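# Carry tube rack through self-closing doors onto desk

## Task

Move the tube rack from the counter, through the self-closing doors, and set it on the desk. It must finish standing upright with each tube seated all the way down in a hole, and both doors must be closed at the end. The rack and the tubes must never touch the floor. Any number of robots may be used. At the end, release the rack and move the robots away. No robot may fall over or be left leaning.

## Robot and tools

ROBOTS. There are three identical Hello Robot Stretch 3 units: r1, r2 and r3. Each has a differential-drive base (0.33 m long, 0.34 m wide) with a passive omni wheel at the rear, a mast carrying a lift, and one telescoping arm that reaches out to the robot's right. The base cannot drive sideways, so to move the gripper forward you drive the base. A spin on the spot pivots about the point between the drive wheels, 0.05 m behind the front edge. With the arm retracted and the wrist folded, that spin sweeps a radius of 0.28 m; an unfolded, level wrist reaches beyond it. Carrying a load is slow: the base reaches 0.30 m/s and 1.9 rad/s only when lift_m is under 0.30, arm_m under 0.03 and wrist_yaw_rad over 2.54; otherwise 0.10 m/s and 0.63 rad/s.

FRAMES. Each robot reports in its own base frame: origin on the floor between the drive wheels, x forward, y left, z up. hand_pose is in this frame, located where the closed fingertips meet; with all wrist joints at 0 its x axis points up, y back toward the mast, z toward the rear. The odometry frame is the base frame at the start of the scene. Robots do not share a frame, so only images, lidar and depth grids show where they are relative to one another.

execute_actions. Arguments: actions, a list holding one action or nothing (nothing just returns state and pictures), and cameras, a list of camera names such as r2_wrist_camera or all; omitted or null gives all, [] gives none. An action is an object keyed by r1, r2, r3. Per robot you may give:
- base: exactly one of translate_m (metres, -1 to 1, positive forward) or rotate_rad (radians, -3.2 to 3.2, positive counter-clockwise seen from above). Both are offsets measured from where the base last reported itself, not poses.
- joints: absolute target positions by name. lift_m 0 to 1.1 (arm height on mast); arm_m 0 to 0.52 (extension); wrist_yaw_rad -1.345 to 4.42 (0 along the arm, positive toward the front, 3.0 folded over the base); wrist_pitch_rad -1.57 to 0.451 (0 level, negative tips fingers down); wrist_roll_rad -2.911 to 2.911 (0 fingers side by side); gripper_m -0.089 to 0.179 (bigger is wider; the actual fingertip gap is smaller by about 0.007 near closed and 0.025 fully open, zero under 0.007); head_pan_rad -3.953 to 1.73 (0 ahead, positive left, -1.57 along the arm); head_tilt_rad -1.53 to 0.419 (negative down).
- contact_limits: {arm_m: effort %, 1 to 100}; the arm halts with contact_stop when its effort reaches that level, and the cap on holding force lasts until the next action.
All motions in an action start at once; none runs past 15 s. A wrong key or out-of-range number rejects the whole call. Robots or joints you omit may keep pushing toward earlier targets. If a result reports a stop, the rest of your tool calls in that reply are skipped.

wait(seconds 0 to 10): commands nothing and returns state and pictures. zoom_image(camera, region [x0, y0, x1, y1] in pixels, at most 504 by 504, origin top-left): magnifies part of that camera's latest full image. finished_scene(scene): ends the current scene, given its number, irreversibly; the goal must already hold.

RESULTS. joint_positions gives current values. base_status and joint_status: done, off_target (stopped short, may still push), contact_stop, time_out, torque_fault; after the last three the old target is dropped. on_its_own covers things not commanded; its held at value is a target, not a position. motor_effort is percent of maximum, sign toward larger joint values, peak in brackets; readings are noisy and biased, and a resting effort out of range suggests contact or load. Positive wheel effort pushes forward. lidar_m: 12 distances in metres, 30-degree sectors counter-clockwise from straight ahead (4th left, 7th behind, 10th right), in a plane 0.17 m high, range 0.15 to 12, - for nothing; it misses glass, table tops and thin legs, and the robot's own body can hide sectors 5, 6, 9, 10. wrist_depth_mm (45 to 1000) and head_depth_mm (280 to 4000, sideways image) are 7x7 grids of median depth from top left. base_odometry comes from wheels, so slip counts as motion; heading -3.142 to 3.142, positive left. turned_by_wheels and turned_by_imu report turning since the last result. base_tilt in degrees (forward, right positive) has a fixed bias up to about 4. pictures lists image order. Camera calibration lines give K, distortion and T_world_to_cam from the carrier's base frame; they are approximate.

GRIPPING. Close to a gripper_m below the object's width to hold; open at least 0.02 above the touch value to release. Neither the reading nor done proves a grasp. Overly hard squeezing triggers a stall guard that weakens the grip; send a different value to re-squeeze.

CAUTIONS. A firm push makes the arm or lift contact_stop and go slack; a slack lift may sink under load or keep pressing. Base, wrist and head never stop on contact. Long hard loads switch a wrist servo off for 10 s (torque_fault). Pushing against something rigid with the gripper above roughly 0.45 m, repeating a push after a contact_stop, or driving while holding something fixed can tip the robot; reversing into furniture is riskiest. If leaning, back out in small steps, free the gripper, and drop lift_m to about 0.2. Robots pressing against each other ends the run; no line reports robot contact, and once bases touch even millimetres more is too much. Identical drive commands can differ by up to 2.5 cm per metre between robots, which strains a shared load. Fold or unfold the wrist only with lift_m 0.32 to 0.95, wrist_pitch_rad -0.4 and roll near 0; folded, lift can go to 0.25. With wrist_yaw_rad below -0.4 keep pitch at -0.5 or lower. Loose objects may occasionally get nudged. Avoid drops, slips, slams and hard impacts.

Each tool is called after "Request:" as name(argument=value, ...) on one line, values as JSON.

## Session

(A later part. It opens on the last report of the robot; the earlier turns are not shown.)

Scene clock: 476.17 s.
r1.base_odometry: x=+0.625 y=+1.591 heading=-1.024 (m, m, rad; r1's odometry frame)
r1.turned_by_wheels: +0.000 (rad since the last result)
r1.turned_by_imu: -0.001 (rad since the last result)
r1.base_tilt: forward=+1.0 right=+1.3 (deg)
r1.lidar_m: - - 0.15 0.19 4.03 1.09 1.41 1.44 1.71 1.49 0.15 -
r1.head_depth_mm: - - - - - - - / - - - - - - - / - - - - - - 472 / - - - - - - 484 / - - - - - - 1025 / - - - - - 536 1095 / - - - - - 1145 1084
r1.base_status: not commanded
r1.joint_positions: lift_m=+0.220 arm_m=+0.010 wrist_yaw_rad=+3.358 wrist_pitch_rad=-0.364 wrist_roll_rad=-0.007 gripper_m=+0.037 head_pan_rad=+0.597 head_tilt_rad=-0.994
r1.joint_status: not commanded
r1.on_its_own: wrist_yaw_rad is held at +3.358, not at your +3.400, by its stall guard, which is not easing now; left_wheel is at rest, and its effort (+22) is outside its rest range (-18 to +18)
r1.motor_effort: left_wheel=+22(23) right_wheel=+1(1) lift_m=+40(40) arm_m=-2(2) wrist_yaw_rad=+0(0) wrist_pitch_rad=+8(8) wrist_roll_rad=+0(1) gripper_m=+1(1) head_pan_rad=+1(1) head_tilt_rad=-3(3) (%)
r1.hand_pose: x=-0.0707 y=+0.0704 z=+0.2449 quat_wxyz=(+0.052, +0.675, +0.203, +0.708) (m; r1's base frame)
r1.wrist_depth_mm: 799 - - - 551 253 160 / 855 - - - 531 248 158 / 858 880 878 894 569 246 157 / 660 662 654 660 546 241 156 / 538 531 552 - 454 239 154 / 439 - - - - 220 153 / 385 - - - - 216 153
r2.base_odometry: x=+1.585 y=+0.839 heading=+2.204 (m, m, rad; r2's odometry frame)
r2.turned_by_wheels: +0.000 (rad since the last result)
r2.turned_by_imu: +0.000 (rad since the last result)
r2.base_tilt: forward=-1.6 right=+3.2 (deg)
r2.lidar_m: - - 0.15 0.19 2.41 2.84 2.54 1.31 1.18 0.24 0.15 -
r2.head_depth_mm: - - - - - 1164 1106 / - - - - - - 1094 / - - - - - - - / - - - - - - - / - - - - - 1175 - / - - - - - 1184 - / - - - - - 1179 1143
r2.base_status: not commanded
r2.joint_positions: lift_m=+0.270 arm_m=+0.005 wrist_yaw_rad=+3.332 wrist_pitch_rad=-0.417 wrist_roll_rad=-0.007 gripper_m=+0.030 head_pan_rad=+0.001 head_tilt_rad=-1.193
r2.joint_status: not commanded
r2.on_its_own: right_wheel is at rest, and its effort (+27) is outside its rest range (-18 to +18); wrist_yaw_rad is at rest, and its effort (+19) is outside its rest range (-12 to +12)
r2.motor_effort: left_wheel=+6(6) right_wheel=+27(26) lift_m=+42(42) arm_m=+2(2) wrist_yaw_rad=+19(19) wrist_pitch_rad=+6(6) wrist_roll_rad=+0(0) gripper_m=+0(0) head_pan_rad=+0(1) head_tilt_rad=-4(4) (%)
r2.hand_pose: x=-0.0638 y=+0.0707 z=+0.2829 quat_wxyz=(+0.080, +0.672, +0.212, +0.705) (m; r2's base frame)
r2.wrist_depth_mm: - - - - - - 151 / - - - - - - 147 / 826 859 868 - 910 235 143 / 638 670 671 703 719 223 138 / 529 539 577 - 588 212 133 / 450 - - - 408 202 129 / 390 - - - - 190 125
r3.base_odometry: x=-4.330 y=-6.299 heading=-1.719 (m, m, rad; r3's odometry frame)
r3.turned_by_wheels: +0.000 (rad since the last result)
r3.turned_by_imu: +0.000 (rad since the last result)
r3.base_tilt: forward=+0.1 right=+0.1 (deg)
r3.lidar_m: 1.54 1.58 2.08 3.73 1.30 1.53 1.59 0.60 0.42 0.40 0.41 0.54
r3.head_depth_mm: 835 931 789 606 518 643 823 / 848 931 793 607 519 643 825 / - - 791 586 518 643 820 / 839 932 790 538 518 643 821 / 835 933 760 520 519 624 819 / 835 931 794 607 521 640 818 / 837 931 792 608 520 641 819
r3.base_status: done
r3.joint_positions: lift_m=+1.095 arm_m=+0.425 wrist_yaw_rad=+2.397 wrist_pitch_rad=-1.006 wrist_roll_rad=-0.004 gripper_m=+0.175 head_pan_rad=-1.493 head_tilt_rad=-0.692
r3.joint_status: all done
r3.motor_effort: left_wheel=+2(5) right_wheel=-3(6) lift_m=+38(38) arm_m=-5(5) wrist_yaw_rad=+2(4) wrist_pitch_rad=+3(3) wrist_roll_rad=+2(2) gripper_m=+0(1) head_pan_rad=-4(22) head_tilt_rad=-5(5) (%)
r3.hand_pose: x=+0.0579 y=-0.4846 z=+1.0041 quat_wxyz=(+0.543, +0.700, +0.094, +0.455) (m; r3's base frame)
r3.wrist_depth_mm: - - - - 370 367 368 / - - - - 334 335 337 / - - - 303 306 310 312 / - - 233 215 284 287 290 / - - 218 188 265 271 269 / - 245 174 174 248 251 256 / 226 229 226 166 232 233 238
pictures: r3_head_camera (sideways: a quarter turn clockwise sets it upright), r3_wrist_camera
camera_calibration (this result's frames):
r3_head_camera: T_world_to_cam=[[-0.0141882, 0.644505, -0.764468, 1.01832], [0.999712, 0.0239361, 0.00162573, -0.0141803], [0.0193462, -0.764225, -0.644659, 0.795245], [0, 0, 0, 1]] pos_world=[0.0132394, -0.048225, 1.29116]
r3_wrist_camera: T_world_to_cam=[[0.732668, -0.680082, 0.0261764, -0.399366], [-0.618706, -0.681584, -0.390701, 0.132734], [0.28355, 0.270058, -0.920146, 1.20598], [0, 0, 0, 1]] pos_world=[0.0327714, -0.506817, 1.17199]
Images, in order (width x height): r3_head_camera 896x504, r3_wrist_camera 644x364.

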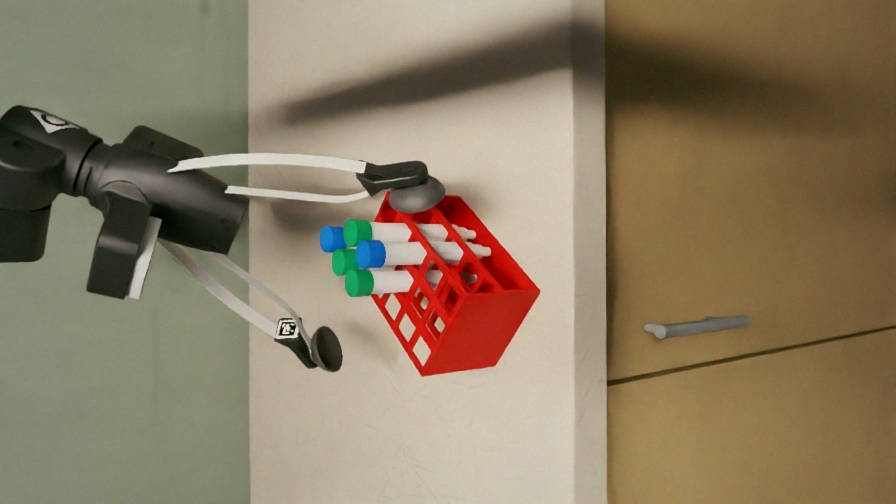

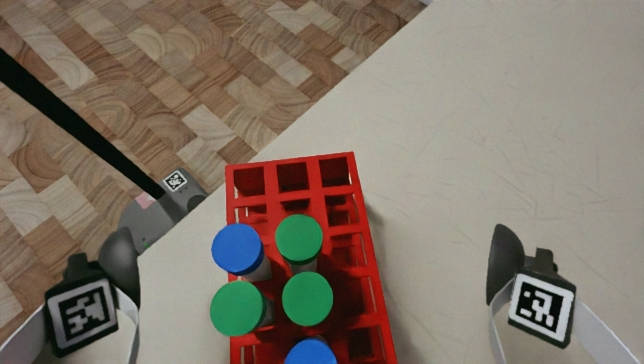

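Request:
execute_actions(actions=[{"r3":{"joints":{"arm_m":0.41,"lift_m":1.068}}}], cameras=[])

Request:
execute_actions(actions=[{"r3":{"joints":{"gripper_m":0.04}}}], cameras=["r3_head_camera"])

Request:
execute_actions(actions=[{"r3":{"joints":{"lift_m":1.098}}}], cameras=["r3_wrist_camera","r3_head_camera"])

Scene clock: 477.80 s.
r1.base_odometry: x=+0.625 y=+1.591 heading=-1.024 (m, m, rad; r1's odometry frame)
r1.turned_by_wheels: +0.000 (rad since the last result)
r1.turned_by_imu: +0.000 (rad since the last result)
r1.base_tilt: forward=+0.9 right=+1.4 (deg)
r1.lidar_m: - - 0.15 0.19 4.02 1.10 1.41 1.44 1.71 1.49 0.15 -
r1.head_depth_mm: - - - - - - - / - - - - - - - / - - - - - - 472 / - - - - - - 483 / - - - - - - 1021 / - - - - - 536 1087 / - - - - - 1144 1086
r1.base_status: not commanded
r1.joint_positions: lift_m=+0.220 arm_m=+0.010 wrist_yaw_rad=+3.358 wrist_pitch_rad=-0.364 wrist_roll_rad=-0.007 gripper_m=+0.037 head_pan_rad=+0.597 head_tilt_rad=-0.994
r1.joint_status: not commanded
r1.on_its_own: wrist_yaw_rad is held at +3.358, not at your +3.400, by its stall guard, which is not easing now; left_wheel is at rest, and its effort (+23) is outside its rest range (-18 to +18)
r1.motor_effort: left_wheel=+23(23) right_wheel=+1(1) lift_m=+40(40) arm_m=-1(2) wrist_yaw_rad=+0(1) wrist_pitch_rad=+8(8) wrist_roll_rad=+1(1) gripper_m=+0(1) head_pan_rad=+1(3) head_tilt_rad=-4(4) (%)
r1.hand_pose: x=-0.0707 y=+0.0704 z=+0.2449 quat_wxyz=(+0.052, +0.675, +0.203, +0.708) (m; r1's base frame)
r1.wrist_depth_mm: 810 - - - 553 253 159 / 852 - - - 536 249 158 / 870 854 867 869 570 245 157 / 661 664 650 675 554 243 156 / 528 535 551 - 457 238 154 / 450 - - - - 220 154 / 382 - - - - 218 152
r2.base_odometry: x=+1.585 y=+0.839 heading=+2.204 (m, m, rad; r2's odometry frame)
r2.turned_by_wheels: +0.000 (rad since the last result)
r2.turned_by_imu: +0.000 (rad since the last result)
r2.base_tilt: forward=-1.7 right=+3.2 (deg)
r2.lidar_m: - - 0.15 0.19 2.41 2.84 2.55 1.31 1.19 0.24 0.15 -
r2.head_depth_mm: - - - - - 1159 1108 / - - - - - - 1092 / - - - - - - - / - - - - - - - / - - - - - 1178 - / - - - - - 1185 - / - - - - - 1181 1142
r2.base_status: not commanded
r2.joint_positions: lift_m=+0.270 arm_m=+0.005 wrist_yaw_rad=+3.332 wrist_pitch_rad=-0.417 wrist_roll_rad=-0.007 gripper_m=+0.030 head_pan_rad=+0.001 head_tilt_rad=-1.193
r2.joint_status: not commanded
r2.on_its_own: right_wheel is at rest, and its effort (+26) is outside its rest range (-18 to +18); wrist_yaw_rad is at rest, and its effort (+19) is outside its rest range (-12 to +12)
r2.motor_effort: left_wheel=+7(6) right_wheel=+26(26) lift_m=+42(42) arm_m=+2(2) wrist_yaw_rad=+19(19) wrist_pitch_rad=+5(5) wrist_roll_rad=+1(0) gripper_m=+0(1) head_pan_rad=+0(1) head_tilt_rad=-3(3) (%)
r2.hand_pose: x=-0.0638 y=+0.0707 z=+0.2829 quat_wxyz=(+0.080, +0.672, +0.212, +0.705) (m; r2's base frame)
r2.wrist_depth_mm: - - - - - - 152 / - - - - - - 146 / 820 821 886 - 930 232 142 / 652 653 690 706 720 224 137 / 526 552 578 - 594 212 134 / 452 - - - 410 201 129 / 394 - - - - 191 125
r3.base_odometry: x=-4.330 y=-6.299 heading=-1.719 (m, m, rad; r3's odometry frame)
r3.turned_by_wheels: +0.000 (rad since the last result)
r3.turned_by_imu: +0.000 (rad since the last result)
r3.base_tilt: forward=+0.2 right=+0.0 (deg)
r3.lidar_m: 1.54 1.58 2.08 3.72 1.31 1.52 1.59 0.60 0.42 0.40 0.41 0.54
r3.head_depth_mm: 837 936 792 606 519 644 823 / 836 935 792 605 520 643 825 / - - 757 569 518 642 821 / 844 947 759 538 520 642 819 / 835 931 813 520 520 624 818 / 836 933 795 606 520 642 817 / 836 934 792 607 520 642 819
r3.base_status: not commanded
r3.joint_positions: lift_m=+1.068 arm_m=+0.410 wrist_yaw_rad=+2.397 wrist_pitch_rad=-1.006 wrist_roll_rad=-0.004 gripper_m=+0.175 head_pan_rad=-1.493 head_tilt_rad=-0.692
r3.joint_status: all done
r3.motor_effort: left_wheel=+2(2) right_wheel=-3(4) lift_m=+28(33) arm_m=-5(7) wrist_yaw_rad=+2(2) wrist_pitch_rad=+3(3) wrist_roll_rad=+2(2) gripper_m=+1(0) head_pan_rad=-3(4) head_tilt_rad=-6(5) (%)
r3.hand_pose: x=+0.0579 y=-0.4696 z=+0.9775 quat_wxyz=(+0.543, +0.700, +0.094, +0.455) (m; r3's base frame)
r3.wrist_depth_mm: - - - - 333 327 332 / - - - - 297 301 303 / - - - 275 273 276 279 / - - 211 177 255 257 258 / - - 231 156 236 243 243 / - 220 145 146 221 224 227 / 203 205 98 99 205 210 212
pictures: none
No camera images: the call's "cameras" was empty. Leave "cameras" out to get every camera's image.

Scene clock: 479.63 s.
r1.base_odometry: x=+0.625 y=+1.591 heading=-1.024 (m, m, rad; r1's odometry frame)
r1.turned_by_wheels: +0.000 (rad since the last result)
r1.turned_by_imu: +0.000 (rad since the last result)
r1.base_tilt: forward=+1.0 right=+1.4 (deg)
r1.lidar_m: - - 0.15 0.19 4.03 1.10 1.41 1.44 1.71 1.49 0.15 -
r1.head_depth_mm: - - - - - - - / - - - - - - - / - - - - - - 472 / - - - - - - 484 / - - - - - - 1021 / - - - - - 537 1094 / - - - - - 1146 1086
r1.base_status: not commanded
r1.joint_positions: lift_m=+0.220 arm_m=+0.010 wrist_yaw_rad=+3.358 wrist_pitch_rad=-0.364 wrist_roll_rad=-0.007 gripper_m=+0.037 head_pan_rad=+0.597 head_tilt_rad=-0.994
r1.joint_status: not commanded
r1.on_its_own: wrist_yaw_rad is held at +3.358, not at your +3.400, by its stall guard, which is not easing now; left_wheel is at rest, and its effort (+23) is outside its rest range (-18 to +18)
r1.motor_effort: left_wheel=+23(22) right_wheel=+1(1) lift_m=+40(40) arm_m=-2(2) wrist_yaw_rad=+1(0) wrist_pitch_rad=+8(8) wrist_roll_rad=+1(1) gripper_m=+0(0) head_pan_rad=+1(1) head_tilt_rad=-3(3) (%)
r1.hand_pose: x=-0.0707 y=+0.0704 z=+0.2449 quat_wxyz=(+0.052, +0.675, +0.203, +0.708) (m; r1's base frame)
r1.wrist_depth_mm: 819 - - - 552 254 160 / 844 - - - 540 248 159 / 862 876 863 869 569 244 157 / 653 668 663 668 542 242 155 / 528 529 560 - 458 239 154 / 450 - - - - 220 154 / 384 - - - - 216 153
r2.base_odometry: x=+1.585 y=+0.839 heading=+2.204 (m, m, rad; r2's odometry frame)
r2.turned_by_wheels: +0.000 (rad since the last result)
r2.turned_by_imu: +0.000 (rad since the last result)
r2.base_tilt: forward=-1.6 right=+3.2 (deg)
r2.lidar_m: - - 0.15 0.19 2.41 2.84 2.55 1.31 1.19 0.24 0.15 -
r2.head_depth_mm: - - - - - 1158 1108 / - - - - - - 1093 / - - - - - - - / - - - - - - - / - - - - - 1176 - / - - - - - 1187 - / - - - - - 1185 1146
r2.base_status: not commanded
r2.joint_positions: lift_m=+0.270 arm_m=+0.005 wrist_yaw_rad=+3.332 wrist_pitch_rad=-0.417 wrist_roll_rad=-0.007 gripper_m=+0.030 head_pan_rad=+0.001 head_tilt_rad=-1.193
r2.joint_status: not commanded
r2.on_its_own: right_wheel is at rest, and its effort (+26) is outside its rest range (-18 to +18); wrist_yaw_rad is at rest, and its effort (+19) is outside its rest range (-12 to +12)
r2.motor_effort: left_wheel=+7(7) right_wheel=+26(27) lift_m=+42(42) arm_m=+2(2) wrist_yaw_rad=+19(18) wrist_pitch_rad=+6(5) wrist_roll_rad=+1(0) gripper_m=+0(0) head_pan_rad=+0(0) head_tilt_rad=-4(4) (%)
r2.hand_pose: x=-0.0638 y=+0.0707 z=+0.2829 quat_wxyz=(+0.080, +0.672, +0.212, +0.705) (m; r2's base frame)
r2.wrist_depth_mm: - - - - - - 152 / - - - - - - 147 / 834 814 869 - 942 234 142 / 650 647 676 720 717 221 137 / 522 549 580 - 597 210 133 / 447 - - - 414 201 129 / 395 - - - - 192 126
r3.base_odometry: x=-4.330 y=-6.299 heading=-1.719 (m, m, rad; r3's odometry frame)
r3.turned_by_wheels: +0.000 (rad since the last result)
r3.turned_by_imu: +0.001 (rad since the last result)
r3.base_tilt: forward=+0.1 right=+0.1 (deg)
r3.lidar_m: 1.54 1.58 2.08 3.72 1.31 1.53 1.59 0.60 0.42 0.40 0.41 0.54
r3.head_depth_mm: 838 933 794 607 519 645 823 / 837 931 791 606 518 642 823 / - - 793 587 520 643 821 / 842 950 515 539 520 644 820 / 835 935 829 518 520 624 816 / 839 930 793 607 520 642 819 / 836 936 794 606 521 641 817
r3.base_status: not commanded
r3.joint_positions: lift_m=+1.068 arm_m=+0.410 wrist_yaw_rad=+2.397 wrist_pitch_rad=-1.006 wrist_roll_rad=-0.004 gripper_m=+0.041 head_pan_rad=-1.493 head_tilt_rad=-0.692
r3.joint_status: all done
r3.motor_effort: left_wheel=+2(2) right_wheel=-4(4) lift_m=+27(27) arm_m=-6(6) wrist_yaw_rad=+3(2) wrist_pitch_rad=+3(3) wrist_roll_rad=+2(2) gripper_m=-22(100) head_pan_rad=-3(2) head_tilt_rad=-5(6) (%)
r3.hand_pose: x=+0.0579 y=-0.4696 z=+0.9775 quat_wxyz=(+0.543, +0.700, +0.094, +0.455) (m; r3's base frame)
r3.wrist_depth_mm: - - - - 333 329 332 / - - - - 300 302 304 / - - - 275 273 278 278 / - - 214 172 254 256 261 / - - 160 159 239 240 242 / - 222 102 144 202 226 226 / 982 206 140 97 206 212 214
pictures: r3_head_camera (sideways: a quarter turn clockwise sets it upright)
camera_calibration (this result's frames):
r3_head_camera: T_world_to_cam=[[-0.0141883, 0.644505, -0.764468, 1.01832], [0.999712, 0.0239362, 0.00162573, -0.0141803], [0.0193463, -0.764225, -0.644659, 0.795245], [0, 0, 0, 1]] pos_world=[0.0132394, -0.048225, 1.29116]
Images, in order (width x height): r3_head_camera 896x504.

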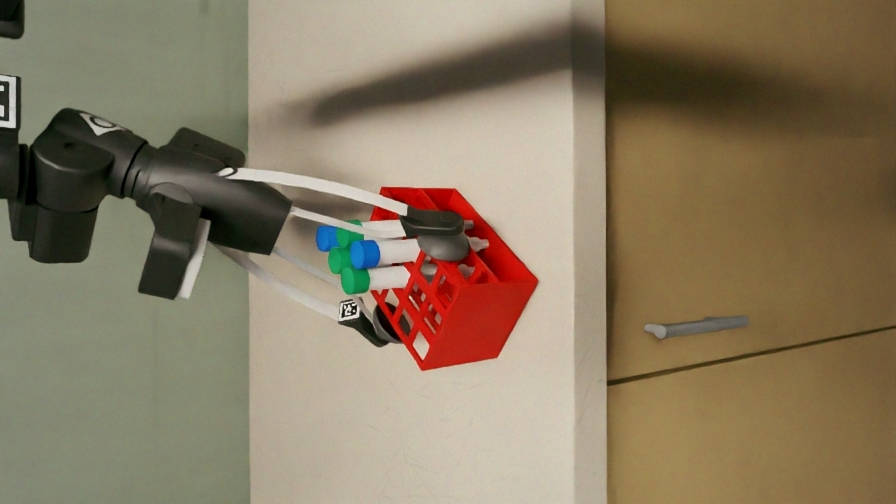

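Scene clock: 480.70 s.
r1.base_odometry: x=+0.625 y=+1.591 heading=-1.024 (m, m, rad; r1's odometry frame)
r1.turned_by_wheels: +0.000 (rad since the last result)
r1.turned_by_imu: +0.000 (rad since the last result)
r1.base_tilt: forward=+1.1 right=+1.4 (deg)
r1.lidar_m: - - 0.15 0.19 4.03 1.10 1.41 1.44 1.71 1.49 0.15 -
r1.head_depth_mm: - - - - - - - / - - - - - - - / - - - - - - 472 / - - - - - - 484 / - - - - - - 1024 / - - - - - 536 1093 / - - - - - 1143 1085
r1.base_status: not commanded
r1.joint_positions: lift_m=+0.220 arm_m=+0.010 wrist_yaw_rad=+3.358 wrist_pitch_rad=-0.364 wrist_roll_rad=-0.007 gripper_m=+0.037 head_pan_rad=+0.597 head_tilt_rad=-0.994
r1.joint_status: not commanded
r1.on_its_own: wrist_yaw_rad is held at +3.358, not at your +3.400, by its stall guard, which is not easing now; left_wheel is at rest, and its effort (+22) is outside its rest range (-18 to +18)
r1.motor_effort: left_wheel=+22(22) right_wheel=+1(1) lift_m=+40(40) arm_m=-2(2) wrist_yaw_rad=+0(0) wrist_pitch_rad=+8(8) wrist_roll_rad=+1(1) gripper_m=+0(0) head_pan_rad=+1(2) head_tilt_rad=-3(3) (%)
r1.hand_pose: x=-0.0707 y=+0.0704 z=+0.2449 quat_wxyz=(+0.052, +0.675, +0.203, +0.708) (m; r1's base frame)
r1.wrist_depth_mm: 812 - - - 547 252 160 / 852 - - - 535 249 159 / 871 860 891 873 565 244 157 / 663 665 657 659 551 243 156 / 533 527 549 - 455 239 155 / 444 - - - - 220 153 / 383 - - - - 217 152
r2.base_odometry: x=+1.585 y=+0.839 heading=+2.204 (m, m, rad; r2's odometry frame)
r2.turned_by_wheels: +0.000 (rad since the last result)
r2.turned_by_imu: +0.000 (rad since the last result)
r2.base_tilt: forward=-1.7 right=+3.2 (deg)
r2.lidar_m: - - 0.15 0.19 2.41 2.83 2.55 1.31 1.19 0.24 0.15 -
r2.head_depth_mm: - - - - - 1164 1108 / - - - - - - 1090 / - - - - - - - / - - - - - - - / - - - - - 1177 - / - - - - - 1190 - / - - - - - 1180 1142
r2.base_status: not commanded
r2.joint_positions: lift_m=+0.270 arm_m=+0.005 wrist_yaw_rad=+3.332 wrist_pitch_rad=-0.417 wrist_roll_rad=-0.007 gripper_m=+0.030 head_pan_rad=+0.001 head_tilt_rad=-1.193
r2.joint_status: not commanded
r2.on_its_own: right_wheel is at rest, and its effort (+27) is outside its rest range (-18 to +18); wrist_yaw_rad is at rest, and its effort (+19) is outside its rest range (-12 to +12)
r2.motor_effort: left_wheel=+7(6) right_wheel=+27(26) lift_m=+42(42) arm_m=+2(2) wrist_yaw_rad=+19(18) wrist_pitch_rad=+5(6) wrist_roll_rad=+0(0) gripper_m=-1(1) head_pan_rad=-1(0) head_tilt_rad=-4(4) (%)
r2.hand_pose: x=-0.0638 y=+0.0707 z=+0.2829 quat_wxyz=(+0.080, +0.672, +0.212, +0.705) (m; r2's base frame)
r2.wrist_depth_mm: - - - - - - 151 / - - - - - - 147 / 806 837 844 - 958 233 142 / 649 649 685 707 724 222 137 / 525 547 574 - 592 212 133 / 453 - - - 405 201 129 / 393 - - - - 192 126
r3.base_odometry: x=-4.330 y=-6.299 heading=-1.719 (m, m, rad; r3's odometry frame)
r3.turned_by_wheels: +0.000 (rad since the last result)
r3.turned_by_imu: +0.000 (rad since the last result)
r3.base_tilt: forward=+0.1 right=+0.1 (deg)
r3.lidar_m: 1.54 1.58 2.08 3.71 1.30 1.53 1.59 0.60 0.42 0.40 0.41 0.54
r3.head_depth_mm: 835 931 791 604 519 645 823 / 848 934 793 606 519 644 822 / - - 791 586 519 643 821 / 834 934 499 532 519 641 820 / 837 930 789 505 520 625 823 / 836 933 794 607 520 641 816 / 836 934 794 607 519 642 819
r3.base_status: not commanded
r3.joint_positions: lift_m=+1.098 arm_m=+0.410 wrist_yaw_rad=+2.397 wrist_pitch_rad=-1.010 wrist_roll_rad=-0.004 gripper_m=+0.041 head_pan_rad=-1.493 head_tilt_rad=-0.692
r3.joint_status: all done
r3.motor_effort: left_wheel=+2(2) right_wheel=-3(4) lift_m=+39(38) arm_m=-6(5) wrist_yaw_rad=+2(2) wrist_pitch_rad=+5(5) wrist_roll_rad=+2(2) gripper_m=-21(22) head_pan_rad=-3(3) head_tilt_rad=-5(5) (%)
r3.hand_pose: x=+0.0573 y=-0.4703 z=+1.0067 quat_wxyz=(+0.544, +0.700, +0.095, +0.453) (m; r3's base frame)
r3.wrist_depth_mm: - - - - - 367 373 / - - - - 334 338 344 / - - - 311 309 311 316 / - - 211 175 287 292 294 / - - 156 154 269 271 272 / - - 102 142 180 254 256 / - 232 139 96 195 238 241
pictures: r3_head_camera (sideways: a quarter turn clockwise sets it upright), r3_wrist_camera
camera_calibration (this result's frames):
r3_head_camera: T_world_to_cam=[[-0.0141882, 0.644505, -0.764468, 1.01832], [0.999712, 0.023936, 0.00162572, -0.0141803], [0.0193461, -0.764225, -0.644659, 0.795245], [0, 0, 0, 1]] pos_world=[0.0132394, -0.048225, 1.29116]
r3_wrist_camera: T_world_to_cam=[[0.732732, -0.680014, 0.0261792, -0.389207], [-0.619735, -0.682684, -0.387131, 0.139069], [0.281127, 0.267439, -0.921653, 1.20501], [0, 0, 0, 1]] pos_world=[0.0326097, -0.491993, 1.17463]
Images, in order (width x height): r3_head_camera 896x504, r3_wrist_camera 644x364.

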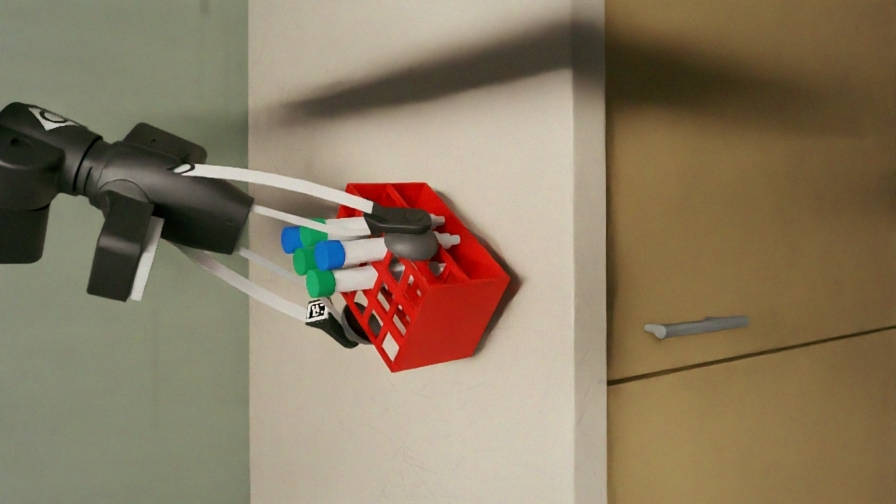

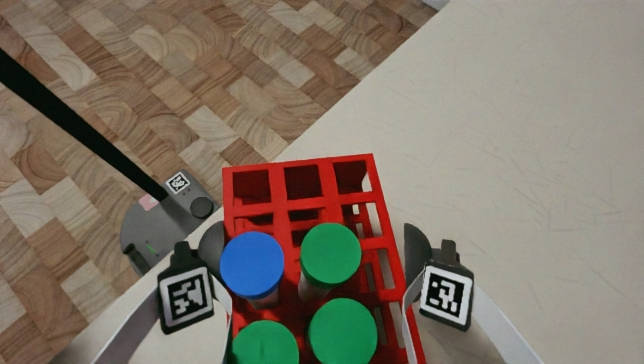

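Request:
execute_actions(actions=[{"r3":{"joints":{"arm_m":0.01,"head_pan_rad":0,"head_tilt_rad":-1.0}}}], cameras=[])

Request:
execute_actions(actions=[{"r3":{"base":{"rotate_rad":1.76},"joints":{"lift_m":0.95}}}], cameras=[])

Request:
execute_actions(actions=[{"r3":{"base":{"translate_m":0.7}}}], cameras=["r3_nav_camera","r3_wrist_camera"])

Scene clock: 485.77 s.
r1.base_odometry: x=+0.625 y=+1.591 heading=-1.024 (m, m, rad; r1's odometry frame)
r1.turned_by_wheels: +0.000 (rad since the last result)
r1.turned_by_imu: -0.001 (rad since the last result)
r1.base_tilt: forward=+1.0 right=+1.4 (deg)
r1.lidar_m: - - 0.15 0.19 4.02 1.10 1.41 1.44 1.71 1.49 0.15 -
r1.head_depth_mm: - - - - - - - / - - - - - - - / - - - - - - 472 / - - - - - - 484 / - - - - - - 1026 / - - - - - 536 1093 / - - - - - 1143 1084
r1.base_status: not commanded
r1.joint_positions: lift_m=+0.220 arm_m=+0.010 wrist_yaw_rad=+3.358 wrist_pitch_rad=-0.364 wrist_roll_rad=-0.007 gripper_m=+0.037 head_pan_rad=+0.597 head_tilt_rad=-0.994
r1.joint_status: not commanded
r1.on_its_own: wrist_yaw_rad is held at +3.358, not at your +3.400, by its stall guard, which is not easing now; left_wheel is at rest, and its effort (+22) is outside its rest range (-18 to +18)
r1.motor_effort: left_wheel=+22(23) right_wheel=+1(1) lift_m=+40(40) arm_m=-2(1) wrist_yaw_rad=+0(0) wrist_pitch_rad=+8(8) wrist_roll_rad=+1(0) gripper_m=+0(1) head_pan_rad=+1(2) head_tilt_rad=-3(3) (%)
r1.hand_pose: x=-0.0707 y=+0.0704 z=+0.2449 quat_wxyz=(+0.052, +0.675, +0.203, +0.708) (m; r1's base frame)
r1.wrist_depth_mm: 806 - - - 554 253 160 / 824 - - - 531 248 158 / 862 873 873 883 555 246 157 / 654 656 650 657 559 241 156 / 535 525 552 - 459 239 155 / 447 - - - - 219 154 / 380 - - - - 217 152
r2.base_odometry: x=+1.585 y=+0.839 heading=+2.204 (m, m, rad; r2's odometry frame)
r2.turned_by_wheels: +0.000 (rad since the last result)
r2.turned_by_imu: +0.000 (rad since the last result)
r2.base_tilt: forward=-1.6 right=+3.3 (deg)
r2.lidar_m: - - 0.15 0.19 2.40 2.84 2.54 1.31 1.19 0.24 0.15 -
r2.head_depth_mm: - - - - - 1164 1108 / - - - - - - 1095 / - - - - - - - / - - - - - - - / - - - - - 1173 - / - - - - - 1185 - / - - - - - 1184 1143
r2.base_status: not commanded
r2.joint_positions: lift_m=+0.270 arm_m=+0.005 wrist_yaw_rad=+3.332 wrist_pitch_rad=-0.417 wrist_roll_rad=-0.007 gripper_m=+0.030 head_pan_rad=+0.001 head_tilt_rad=-1.193
r2.joint_status: not commanded
r2.on_its_own: right_wheel is at rest, and its effort (+26) is outside its rest range (-18 to +18); wrist_yaw_rad is at rest, and its effort (+19) is outside its rest range (-12 to +12)
r2.motor_effort: left_wheel=+7(7) right_wheel=+26(26) lift_m=+42(42) arm_m=+2(3) wrist_yaw_rad=+19(19) wrist_pitch_rad=+6(5) wrist_roll_rad=+0(1) gripper_m=+0(0) head_pan_rad=+0(1) head_tilt_rad=-5(4) (%)
r2.hand_pose: x=-0.0638 y=+0.0707 z=+0.2829 quat_wxyz=(+0.080, +0.672, +0.212, +0.705) (m; r2's base frame)
r2.wrist_depth_mm: - - - - - - 151 / - - - - - - 146 / 814 849 873 - 915 233 141 / 644 647 678 716 724 224 138 / 529 540 580 - 583 212 133 / 452 - - - 399 203 129 / 389 - - - - 191 126
r3.base_odometry: x=-4.330 y=-6.299 heading=-1.719 (m, m, rad; r3's odometry frame)
r3.turned_by_wheels: +0.000 (rad since the last result)
r3.turned_by_imu: +0.001 (rad since the last result)
r3.base_tilt: forward=+0.1 right=+0.0 (deg)
r3.lidar_m: 1.54 1.58 2.08 3.72 1.31 1.53 1.59 0.60 0.42 0.40 0.41 0.54
r3.head_depth_mm: 1477 1743 1730 1045 1077 1169 - / 1463 1730 1770 1529 1366 1242 - / 1448 1713 1769 1533 1356 1221 1125 / 1440 1692 1750 1532 1362 1219 1108 / 1434 1671 1745 1520 1354 1218 1105 / 1413 1661 1751 1532 1352 1219 1104 / 1404 1643 1738 1529 1355 1213 1101
r3.base_status: not commanded
r3.joint_positions: lift_m=+1.098 arm_m=+0.010 wrist_yaw_rad=+2.398 wrist_pitch_rad=-1.011 wrist_roll_rad=-0.004 gripper_m=+0.041 head_pan_rad=-0.007 head_tilt_rad=-0.988
r3.joint_status: all done
r3.motor_effort: left_wheel=+3(2) right_wheel=-4(4) lift_m=+39(40) arm_m=-5(7) wrist_yaw_rad=+2(2) wrist_pitch_rad=+6(5) wrist_roll_rad=+2(2) gripper_m=-21(21) head_pan_rad=+5(52) head_tilt_rad=-7(35) (%)
r3.hand_pose: x=+0.0571 y=-0.0703 z=+1.0066 quat_wxyz=(+0.544, +0.700, +0.095, +0.453) (m; r3's base frame)
r3.wrist_depth_mm: - - - - - - - / - - - - - - - / - - - - - - - / - - - 176 - - - / - - 158 153 - - 625 / - - 102 142 180 772 515 / - - 94 96 196 620 442
pictures: none
No camera images: the call's "cameras" was empty. Leave "cameras" out to get every camera's image.

Scene clock: 489.50 s.
r1.base_odometry: x=+0.625 y=+1.591 heading=-1.024 (m, m, rad; r1's odometry frame)
r1.turned_by_wheels: +0.000 (rad since the last result)
r1.turned_by_imu: -0.001 (rad since the last result)
r1.base_tilt: forward=+1.0 right=+1.3 (deg)
r1.lidar_m: - - 0.15 0.19 4.03 1.10 1.41 1.44 1.71 1.49 0.15 -
r1.head_depth_mm: - - - - - - - / - - - - - - - / - - - - - - 472 / - - - - - - 484 / - - - - - - 1024 / - - - - - 537 1091 / - - - - - 1142 1083
r1.base_status: not commanded
r1.joint_positions: lift_m=+0.220 arm_m=+0.010 wrist_yaw_rad=+3.358 wrist_pitch_rad=-0.364 wrist_roll_rad=-0.007 gripper_m=+0.037 head_pan_rad=+0.597 head_tilt_rad=-0.994
r1.joint_status: not commanded
r1.on_its_own: wrist_yaw_rad is held at +3.358, not at your +3.400, by its stall guard, which is not easing now; left_wheel is at rest, and its effort (+23) is outside its rest range (-18 to +18)
r1.motor_effort: left_wheel=+23(22) right_wheel=+1(1) lift_m=+40(40) arm_m=-2(2) wrist_yaw_rad=+0(1) wrist_pitch_rad=+8(8) wrist_roll_rad=+1(0) gripper_m=+0(0) head_pan_rad=+1(2) head_tilt_rad=-3(3) (%)
r1.hand_pose: x=-0.0707 y=+0.0704 z=+0.2449 quat_wxyz=(+0.052, +0.675, +0.203, +0.708) (m; r1's base frame)
r1.wrist_depth_mm: 824 - - - 552 253 160 / 834 - - - 535 249 159 / 863 876 882 870 565 246 157 / 660 665 668 664 550 242 156 / 529 534 550 - 457 239 155 / 448 - - - - 219 153 / 382 - - - - 217 153
r2.base_odometry: x=+1.585 y=+0.839 heading=+2.204 (m, m, rad; r2's odometry frame)
r2.turned_by_wheels: +0.000 (rad since the last result)
r2.turned_by_imu: +0.000 (rad since the last result)
r2.base_tilt: forward=-1.6 right=+3.3 (deg)
r2.lidar_m: - - 0.15 0.19 2.41 2.83 2.55 1.31 1.18 0.24 0.15 -
r2.head_depth_mm: - - - - - 1162 1108 / - - - - - - 1092 / - - - - - - - / - - - - - - - / - - - - - 1179 - / - - - - - 1186 - / - - - - - 1187 1150
r2.base_status: not commanded
r2.joint_positions: lift_m=+0.270 arm_m=+0.005 wrist_yaw_rad=+3.332 wrist_pitch_rad=-0.417 wrist_roll_rad=-0.007 gripper_m=+0.030 head_pan_rad=+0.001 head_tilt_rad=-1.193
r2.joint_status: not commanded
r2.on_its_own: right_wheel is at rest, and its effort (+26) is outside its rest range (-18 to +18); wrist_yaw_rad is at rest, and its effort (+19) is outside its rest range (-12 to +12)
r2.motor_effort: left_wheel=+7(6) right_wheel=+26(26) lift_m=+42(42) arm_m=+2(2) wrist_yaw_rad=+19(19) wrist_pitch_rad=+5(5) wrist_roll_rad=+1(1) gripper_m=+0(0) head_pan_rad=-1(1) head_tilt_rad=-4(3) (%)
r2.hand_pose: x=-0.0638 y=+0.0707 z=+0.2829 quat_wxyz=(+0.080, +0.672, +0.212, +0.705) (m; r2's base frame)
r2.wrist_depth_mm: - - - - - - 151 / - - - - - - 146 / 798 842 881 - 920 233 142 / 647 642 684 693 721 223 138 / 535 555 581 - 595 212 134 / 452 - - - 407 201 129 / 389 - - - - 191 126
r3.base_odometry: x=-4.330 y=-6.299 heading=+0.041 (m, m, rad; r3's odometry frame)
r3.turned_by_wheels: +1.760 (rad since the last result)
r3.turned_by_imu: +1.741 (rad since the last result)
r3.base_tilt: forward=+0.1 right=+0.0 (deg)
r3.lidar_m: 3.71 1.28 1.61 1.04 0.50 0.40 0.40 0.43 0.66 1.54 1.67 2.56
r3.head_depth_mm: 2496 2065 1771 1531 1360 1220 393 / 2527 2060 1755 1537 1358 1217 371 / 2508 2054 1759 1529 1356 1223 400 / 2495 2049 1749 1524 1360 1219 1107 / 2495 2051 1748 1527 1357 1218 1101 / 2466 2061 1753 1525 1362 1214 1104 / 2465 2044 1679 1520 1351 1213 1108
r3.base_status: done
r3.joint_positions: lift_m=+0.950 arm_m=+0.010 wrist_yaw_rad=+2.398 wrist_pitch_rad=-1.011 wrist_roll_rad=-0.004 gripper_m=+0.041 head_pan_rad=-0.007 head_tilt_rad=-0.988
r3.joint_status: all done
r3.motor_effort: left_wheel=-2(5) right_wheel=+4(10) lift_m=+29(33) arm_m=-5(5) wrist_yaw_rad=+2(2) wrist_pitch_rad=+6(6) wrist_roll_rad=+2(2) gripper_m=-21(22) head_pan_rad=+4(4) head_tilt_rad=-8(8) (%)
r3.hand_pose: x=+0.0571 y=-0.0704 z=+0.8590 quat_wxyz=(+0.544, +0.700, +0.096, +0.453) (m; r3's base frame)
r3.wrist_depth_mm: - - - - - - - / - - - - - - - / - - - - - - - / - - - 176 - - - / 813 - 159 153 - - - / 762 988 102 142 180 - - / 668 940 93 97 195 960 971
pictures: none
No camera images: the call's "cameras" was empty. Leave "cameras" out to get every camera's image.

Scene clock: 497.43 s.
r1.base_odometry: x=+0.625 y=+1.591 heading=-1.024 (m, m, rad; r1's odometry frame)
r1.turned_by_wheels: +0.000 (rad since the last result)
r1.turned_by_imu: -0.002 (rad since the last result)
r1.base_tilt: forward=+1.0 right=+1.3 (deg)
r1.lidar_m: - - 0.15 0.19 4.02 1.09 1.41 1.44 1.71 1.49 0.15 -
r1.head_depth_mm: - - - - - - - / - - - - - - - / - - - - - - 472 / - - - - - - 484 / - - - - - - 1023 / - - - - - 537 1093 / - - - - - 1145 1084
r1.base_status: not commanded
r1.joint_positions: lift_m=+0.220 arm_m=+0.010 wrist_yaw_rad=+3.358 wrist_pitch_rad=-0.364 wrist_roll_rad=-0.007 gripper_m=+0.037 head_pan_rad=+0.597 head_tilt_rad=-0.994
r1.joint_status: not commanded
r1.on_its_own: wrist_yaw_rad is held at +3.358, not at your +3.400, by its stall guard, which is not easing now; left_wheel is at rest, and its effort (+23) is outside its rest range (-18 to +18)
r1.motor_effort: left_wheel=+23(22) right_wheel=+1(1) lift_m=+40(40) arm_m=-2(2) wrist_yaw_rad=+0(0) wrist_pitch_rad=+8(8) wrist_roll_rad=+1(0) gripper_m=+0(0) head_pan_rad=+1(1) head_tilt_rad=-3(3) (%)
r1.hand_pose: x=-0.0707 y=+0.0704 z=+0.2449 quat_wxyz=(+0.052, +0.675, +0.203, +0.708) (m; r1's base frame)
r1.wrist_depth_mm: 806 - - - 544 250 160 / 836 - - - 536 249 159 / 861 875 871 876 564 246 157 / 656 675 661 669 548 244 156 / 524 531 561 - 454 239 155 / 444 - - - - 219 154 / 379 - - - - 216 153
r2.base_odometry: x=+1.585 y=+0.839 heading=+2.204 (m, m, rad; r2's odometry frame)
r2.turned_by_wheels: +0.000 (rad since the last result)
r2.turned_by_imu: -0.001 (rad since the last result)
r2.base_tilt: forward=-1.7 right=+3.2 (deg)
r2.lidar_m: - - 0.15 0.19 2.41 2.83 2.54 1.31 1.19 0.24 0.15 -
r2.head_depth_mm: - - - - - 1159 1108 / - - - - - - 1093 / - - - - - - - / - - - - - - - / - - - - - 1173 - / - - - - - 1185 - / - - - - - 1186 1145
r2.base_status: not commanded
r2.joint_positions: lift_m=+0.270 arm_m=+0.005 wrist_yaw_rad=+3.332 wrist_pitch_rad=-0.417 wrist_roll_rad=-0.007 gripper_m=+0.030 head_pan_rad=+0.001 head_tilt_rad=-1.193
r2.joint_status: not commanded
r2.on_its_own: right_wheel is at rest, and its effort (+27) is outside its rest range (-18 to +18); wrist_yaw_rad is at rest, and its effort (+19) is outside its rest range (-12 to +12)
r2.motor_effort: left_wheel=+7(6) right_wheel=+27(26) lift_m=+42(42) arm_m=+2(2) wrist_yaw_rad=+19(19) wrist_pitch_rad=+6(5) wrist_roll_rad=+0(0) gripper_m=+0(0) head_pan_rad=+0(0) head_tilt_rad=-4(4) (%)
r2.hand_pose: x=-0.0638 y=+0.0707 z=+0.2829 quat_wxyz=(+0.080, +0.672, +0.212, +0.705) (m; r2's base frame)
r2.wrist_depth_mm: - - - - - - 151 / - - - - - 928 146 / 810 851 853 - 966 233 142 / 643 652 667 708 723 221 138 / 528 544 573 - 586 211 134 / 454 - - - 404 202 130 / 388 - - - - 191 125
r3.base_odometry: x=-3.630 y=-6.270 heading=+0.041 (m, m, rad; r3's odometry frame)
r3.turned_by_wheels: +0.000 (rad since the last result)
r3.turned_by_imu: +0.000 (rad since the last result)
r3.base_tilt: forward=+0.1 right=+0.1 (deg)
r3.lidar_m: 3.03 0.80 0.71 1.50 1.37 1.10 1.09 1.18 1.65 1.64 1.78 2.72
r3.head_depth_mm: 2521 2079 1757 1543 1358 1219 393 / 2501 2084 1763 1540 1356 1220 370 / 2489 2059 1744 1529 1358 1214 388 / 2477 2062 1745 1523 1355 1219 1104 / 2489 2034 1745 1531 1362 1220 1101 / 2509 2049 1739 1533 1353 1211 1102 / 2466 2035 1751 1514 1348 1211 1099
r3.base_status: done
r3.joint_positions: lift_m=+0.950 arm_m=+0.010 wrist_yaw_rad=+2.398 wrist_pitch_rad=-1.011 wrist_roll_rad=-0.004 gripper_m=+0.041 head_pan_rad=-0.007 head_tilt_rad=-0.988
r3.joint_status: not commanded
r3.motor_effort: left_wheel=-1(3) right_wheel=+3(8) lift_m=+28(29) arm_m=-6(5) wrist_yaw_rad=+2(2) wrist_pitch_rad=+5(6) wrist_roll_rad=+2(2) gripper_m=-21(22) head_pan_rad=+5(6) head_tilt_rad=-8(7) (%)
r3.hand_pose: x=+0.0571 y=-0.0704 z=+0.8590 quat_wxyz=(+0.544, +0.700, +0.096, +0.453) (m; r3's base frame)
r3.wrist_depth_mm: - - - - - - - / - - - - - - - / - - - - - - - / - - - 176 - - - / - - 159 154 - - - / 997 981 102 142 180 - - / 925 909 93 96 194 940 956
pictures: r3_nav_camera (sideways: a quarter turn counterclockwise sets it upright), r3_wrist_camera
camera_calibration (this result's frames):
r3_nav_camera: T_world_to_cam=[[0.863157, -0.0460462, 0.502831, -0.61012], [-0.0172672, -0.997943, -0.0617447, 0.133175], [0.50464, 0.0446129, -0.862177, 1.07143], [0, 0, 0, 1]] pos_world=[-0.0117554, 0.0570081, 1.23877]
r3_wrist_camera: T_world_to_cam=[[0.733127, -0.679587, 0.0261835, -0.113269], [-0.619552, -0.68325, -0.386426, 0.354145], [0.2805, 0.267077, -0.921949, 0.962246], [0, 0, 0, 1]] pos_world=[0.0325421, -0.0920007, 1.02696]
Images, in order (width x height): r3_nav_camera 672x504, r3_wrist_camera 644x364.

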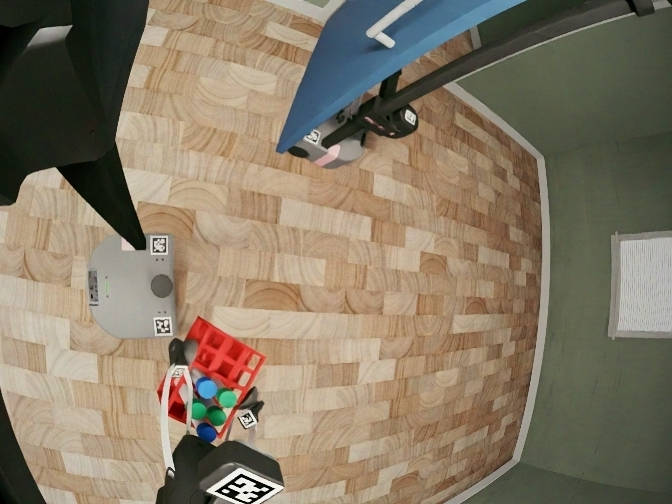

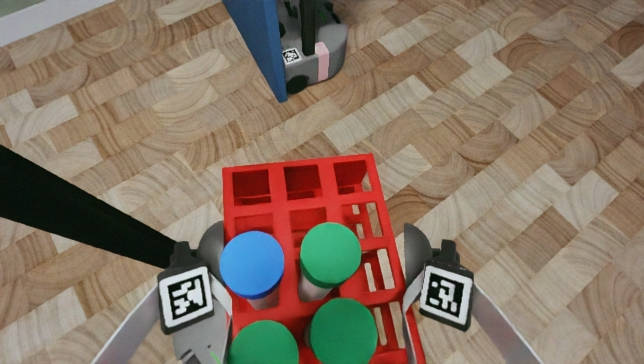

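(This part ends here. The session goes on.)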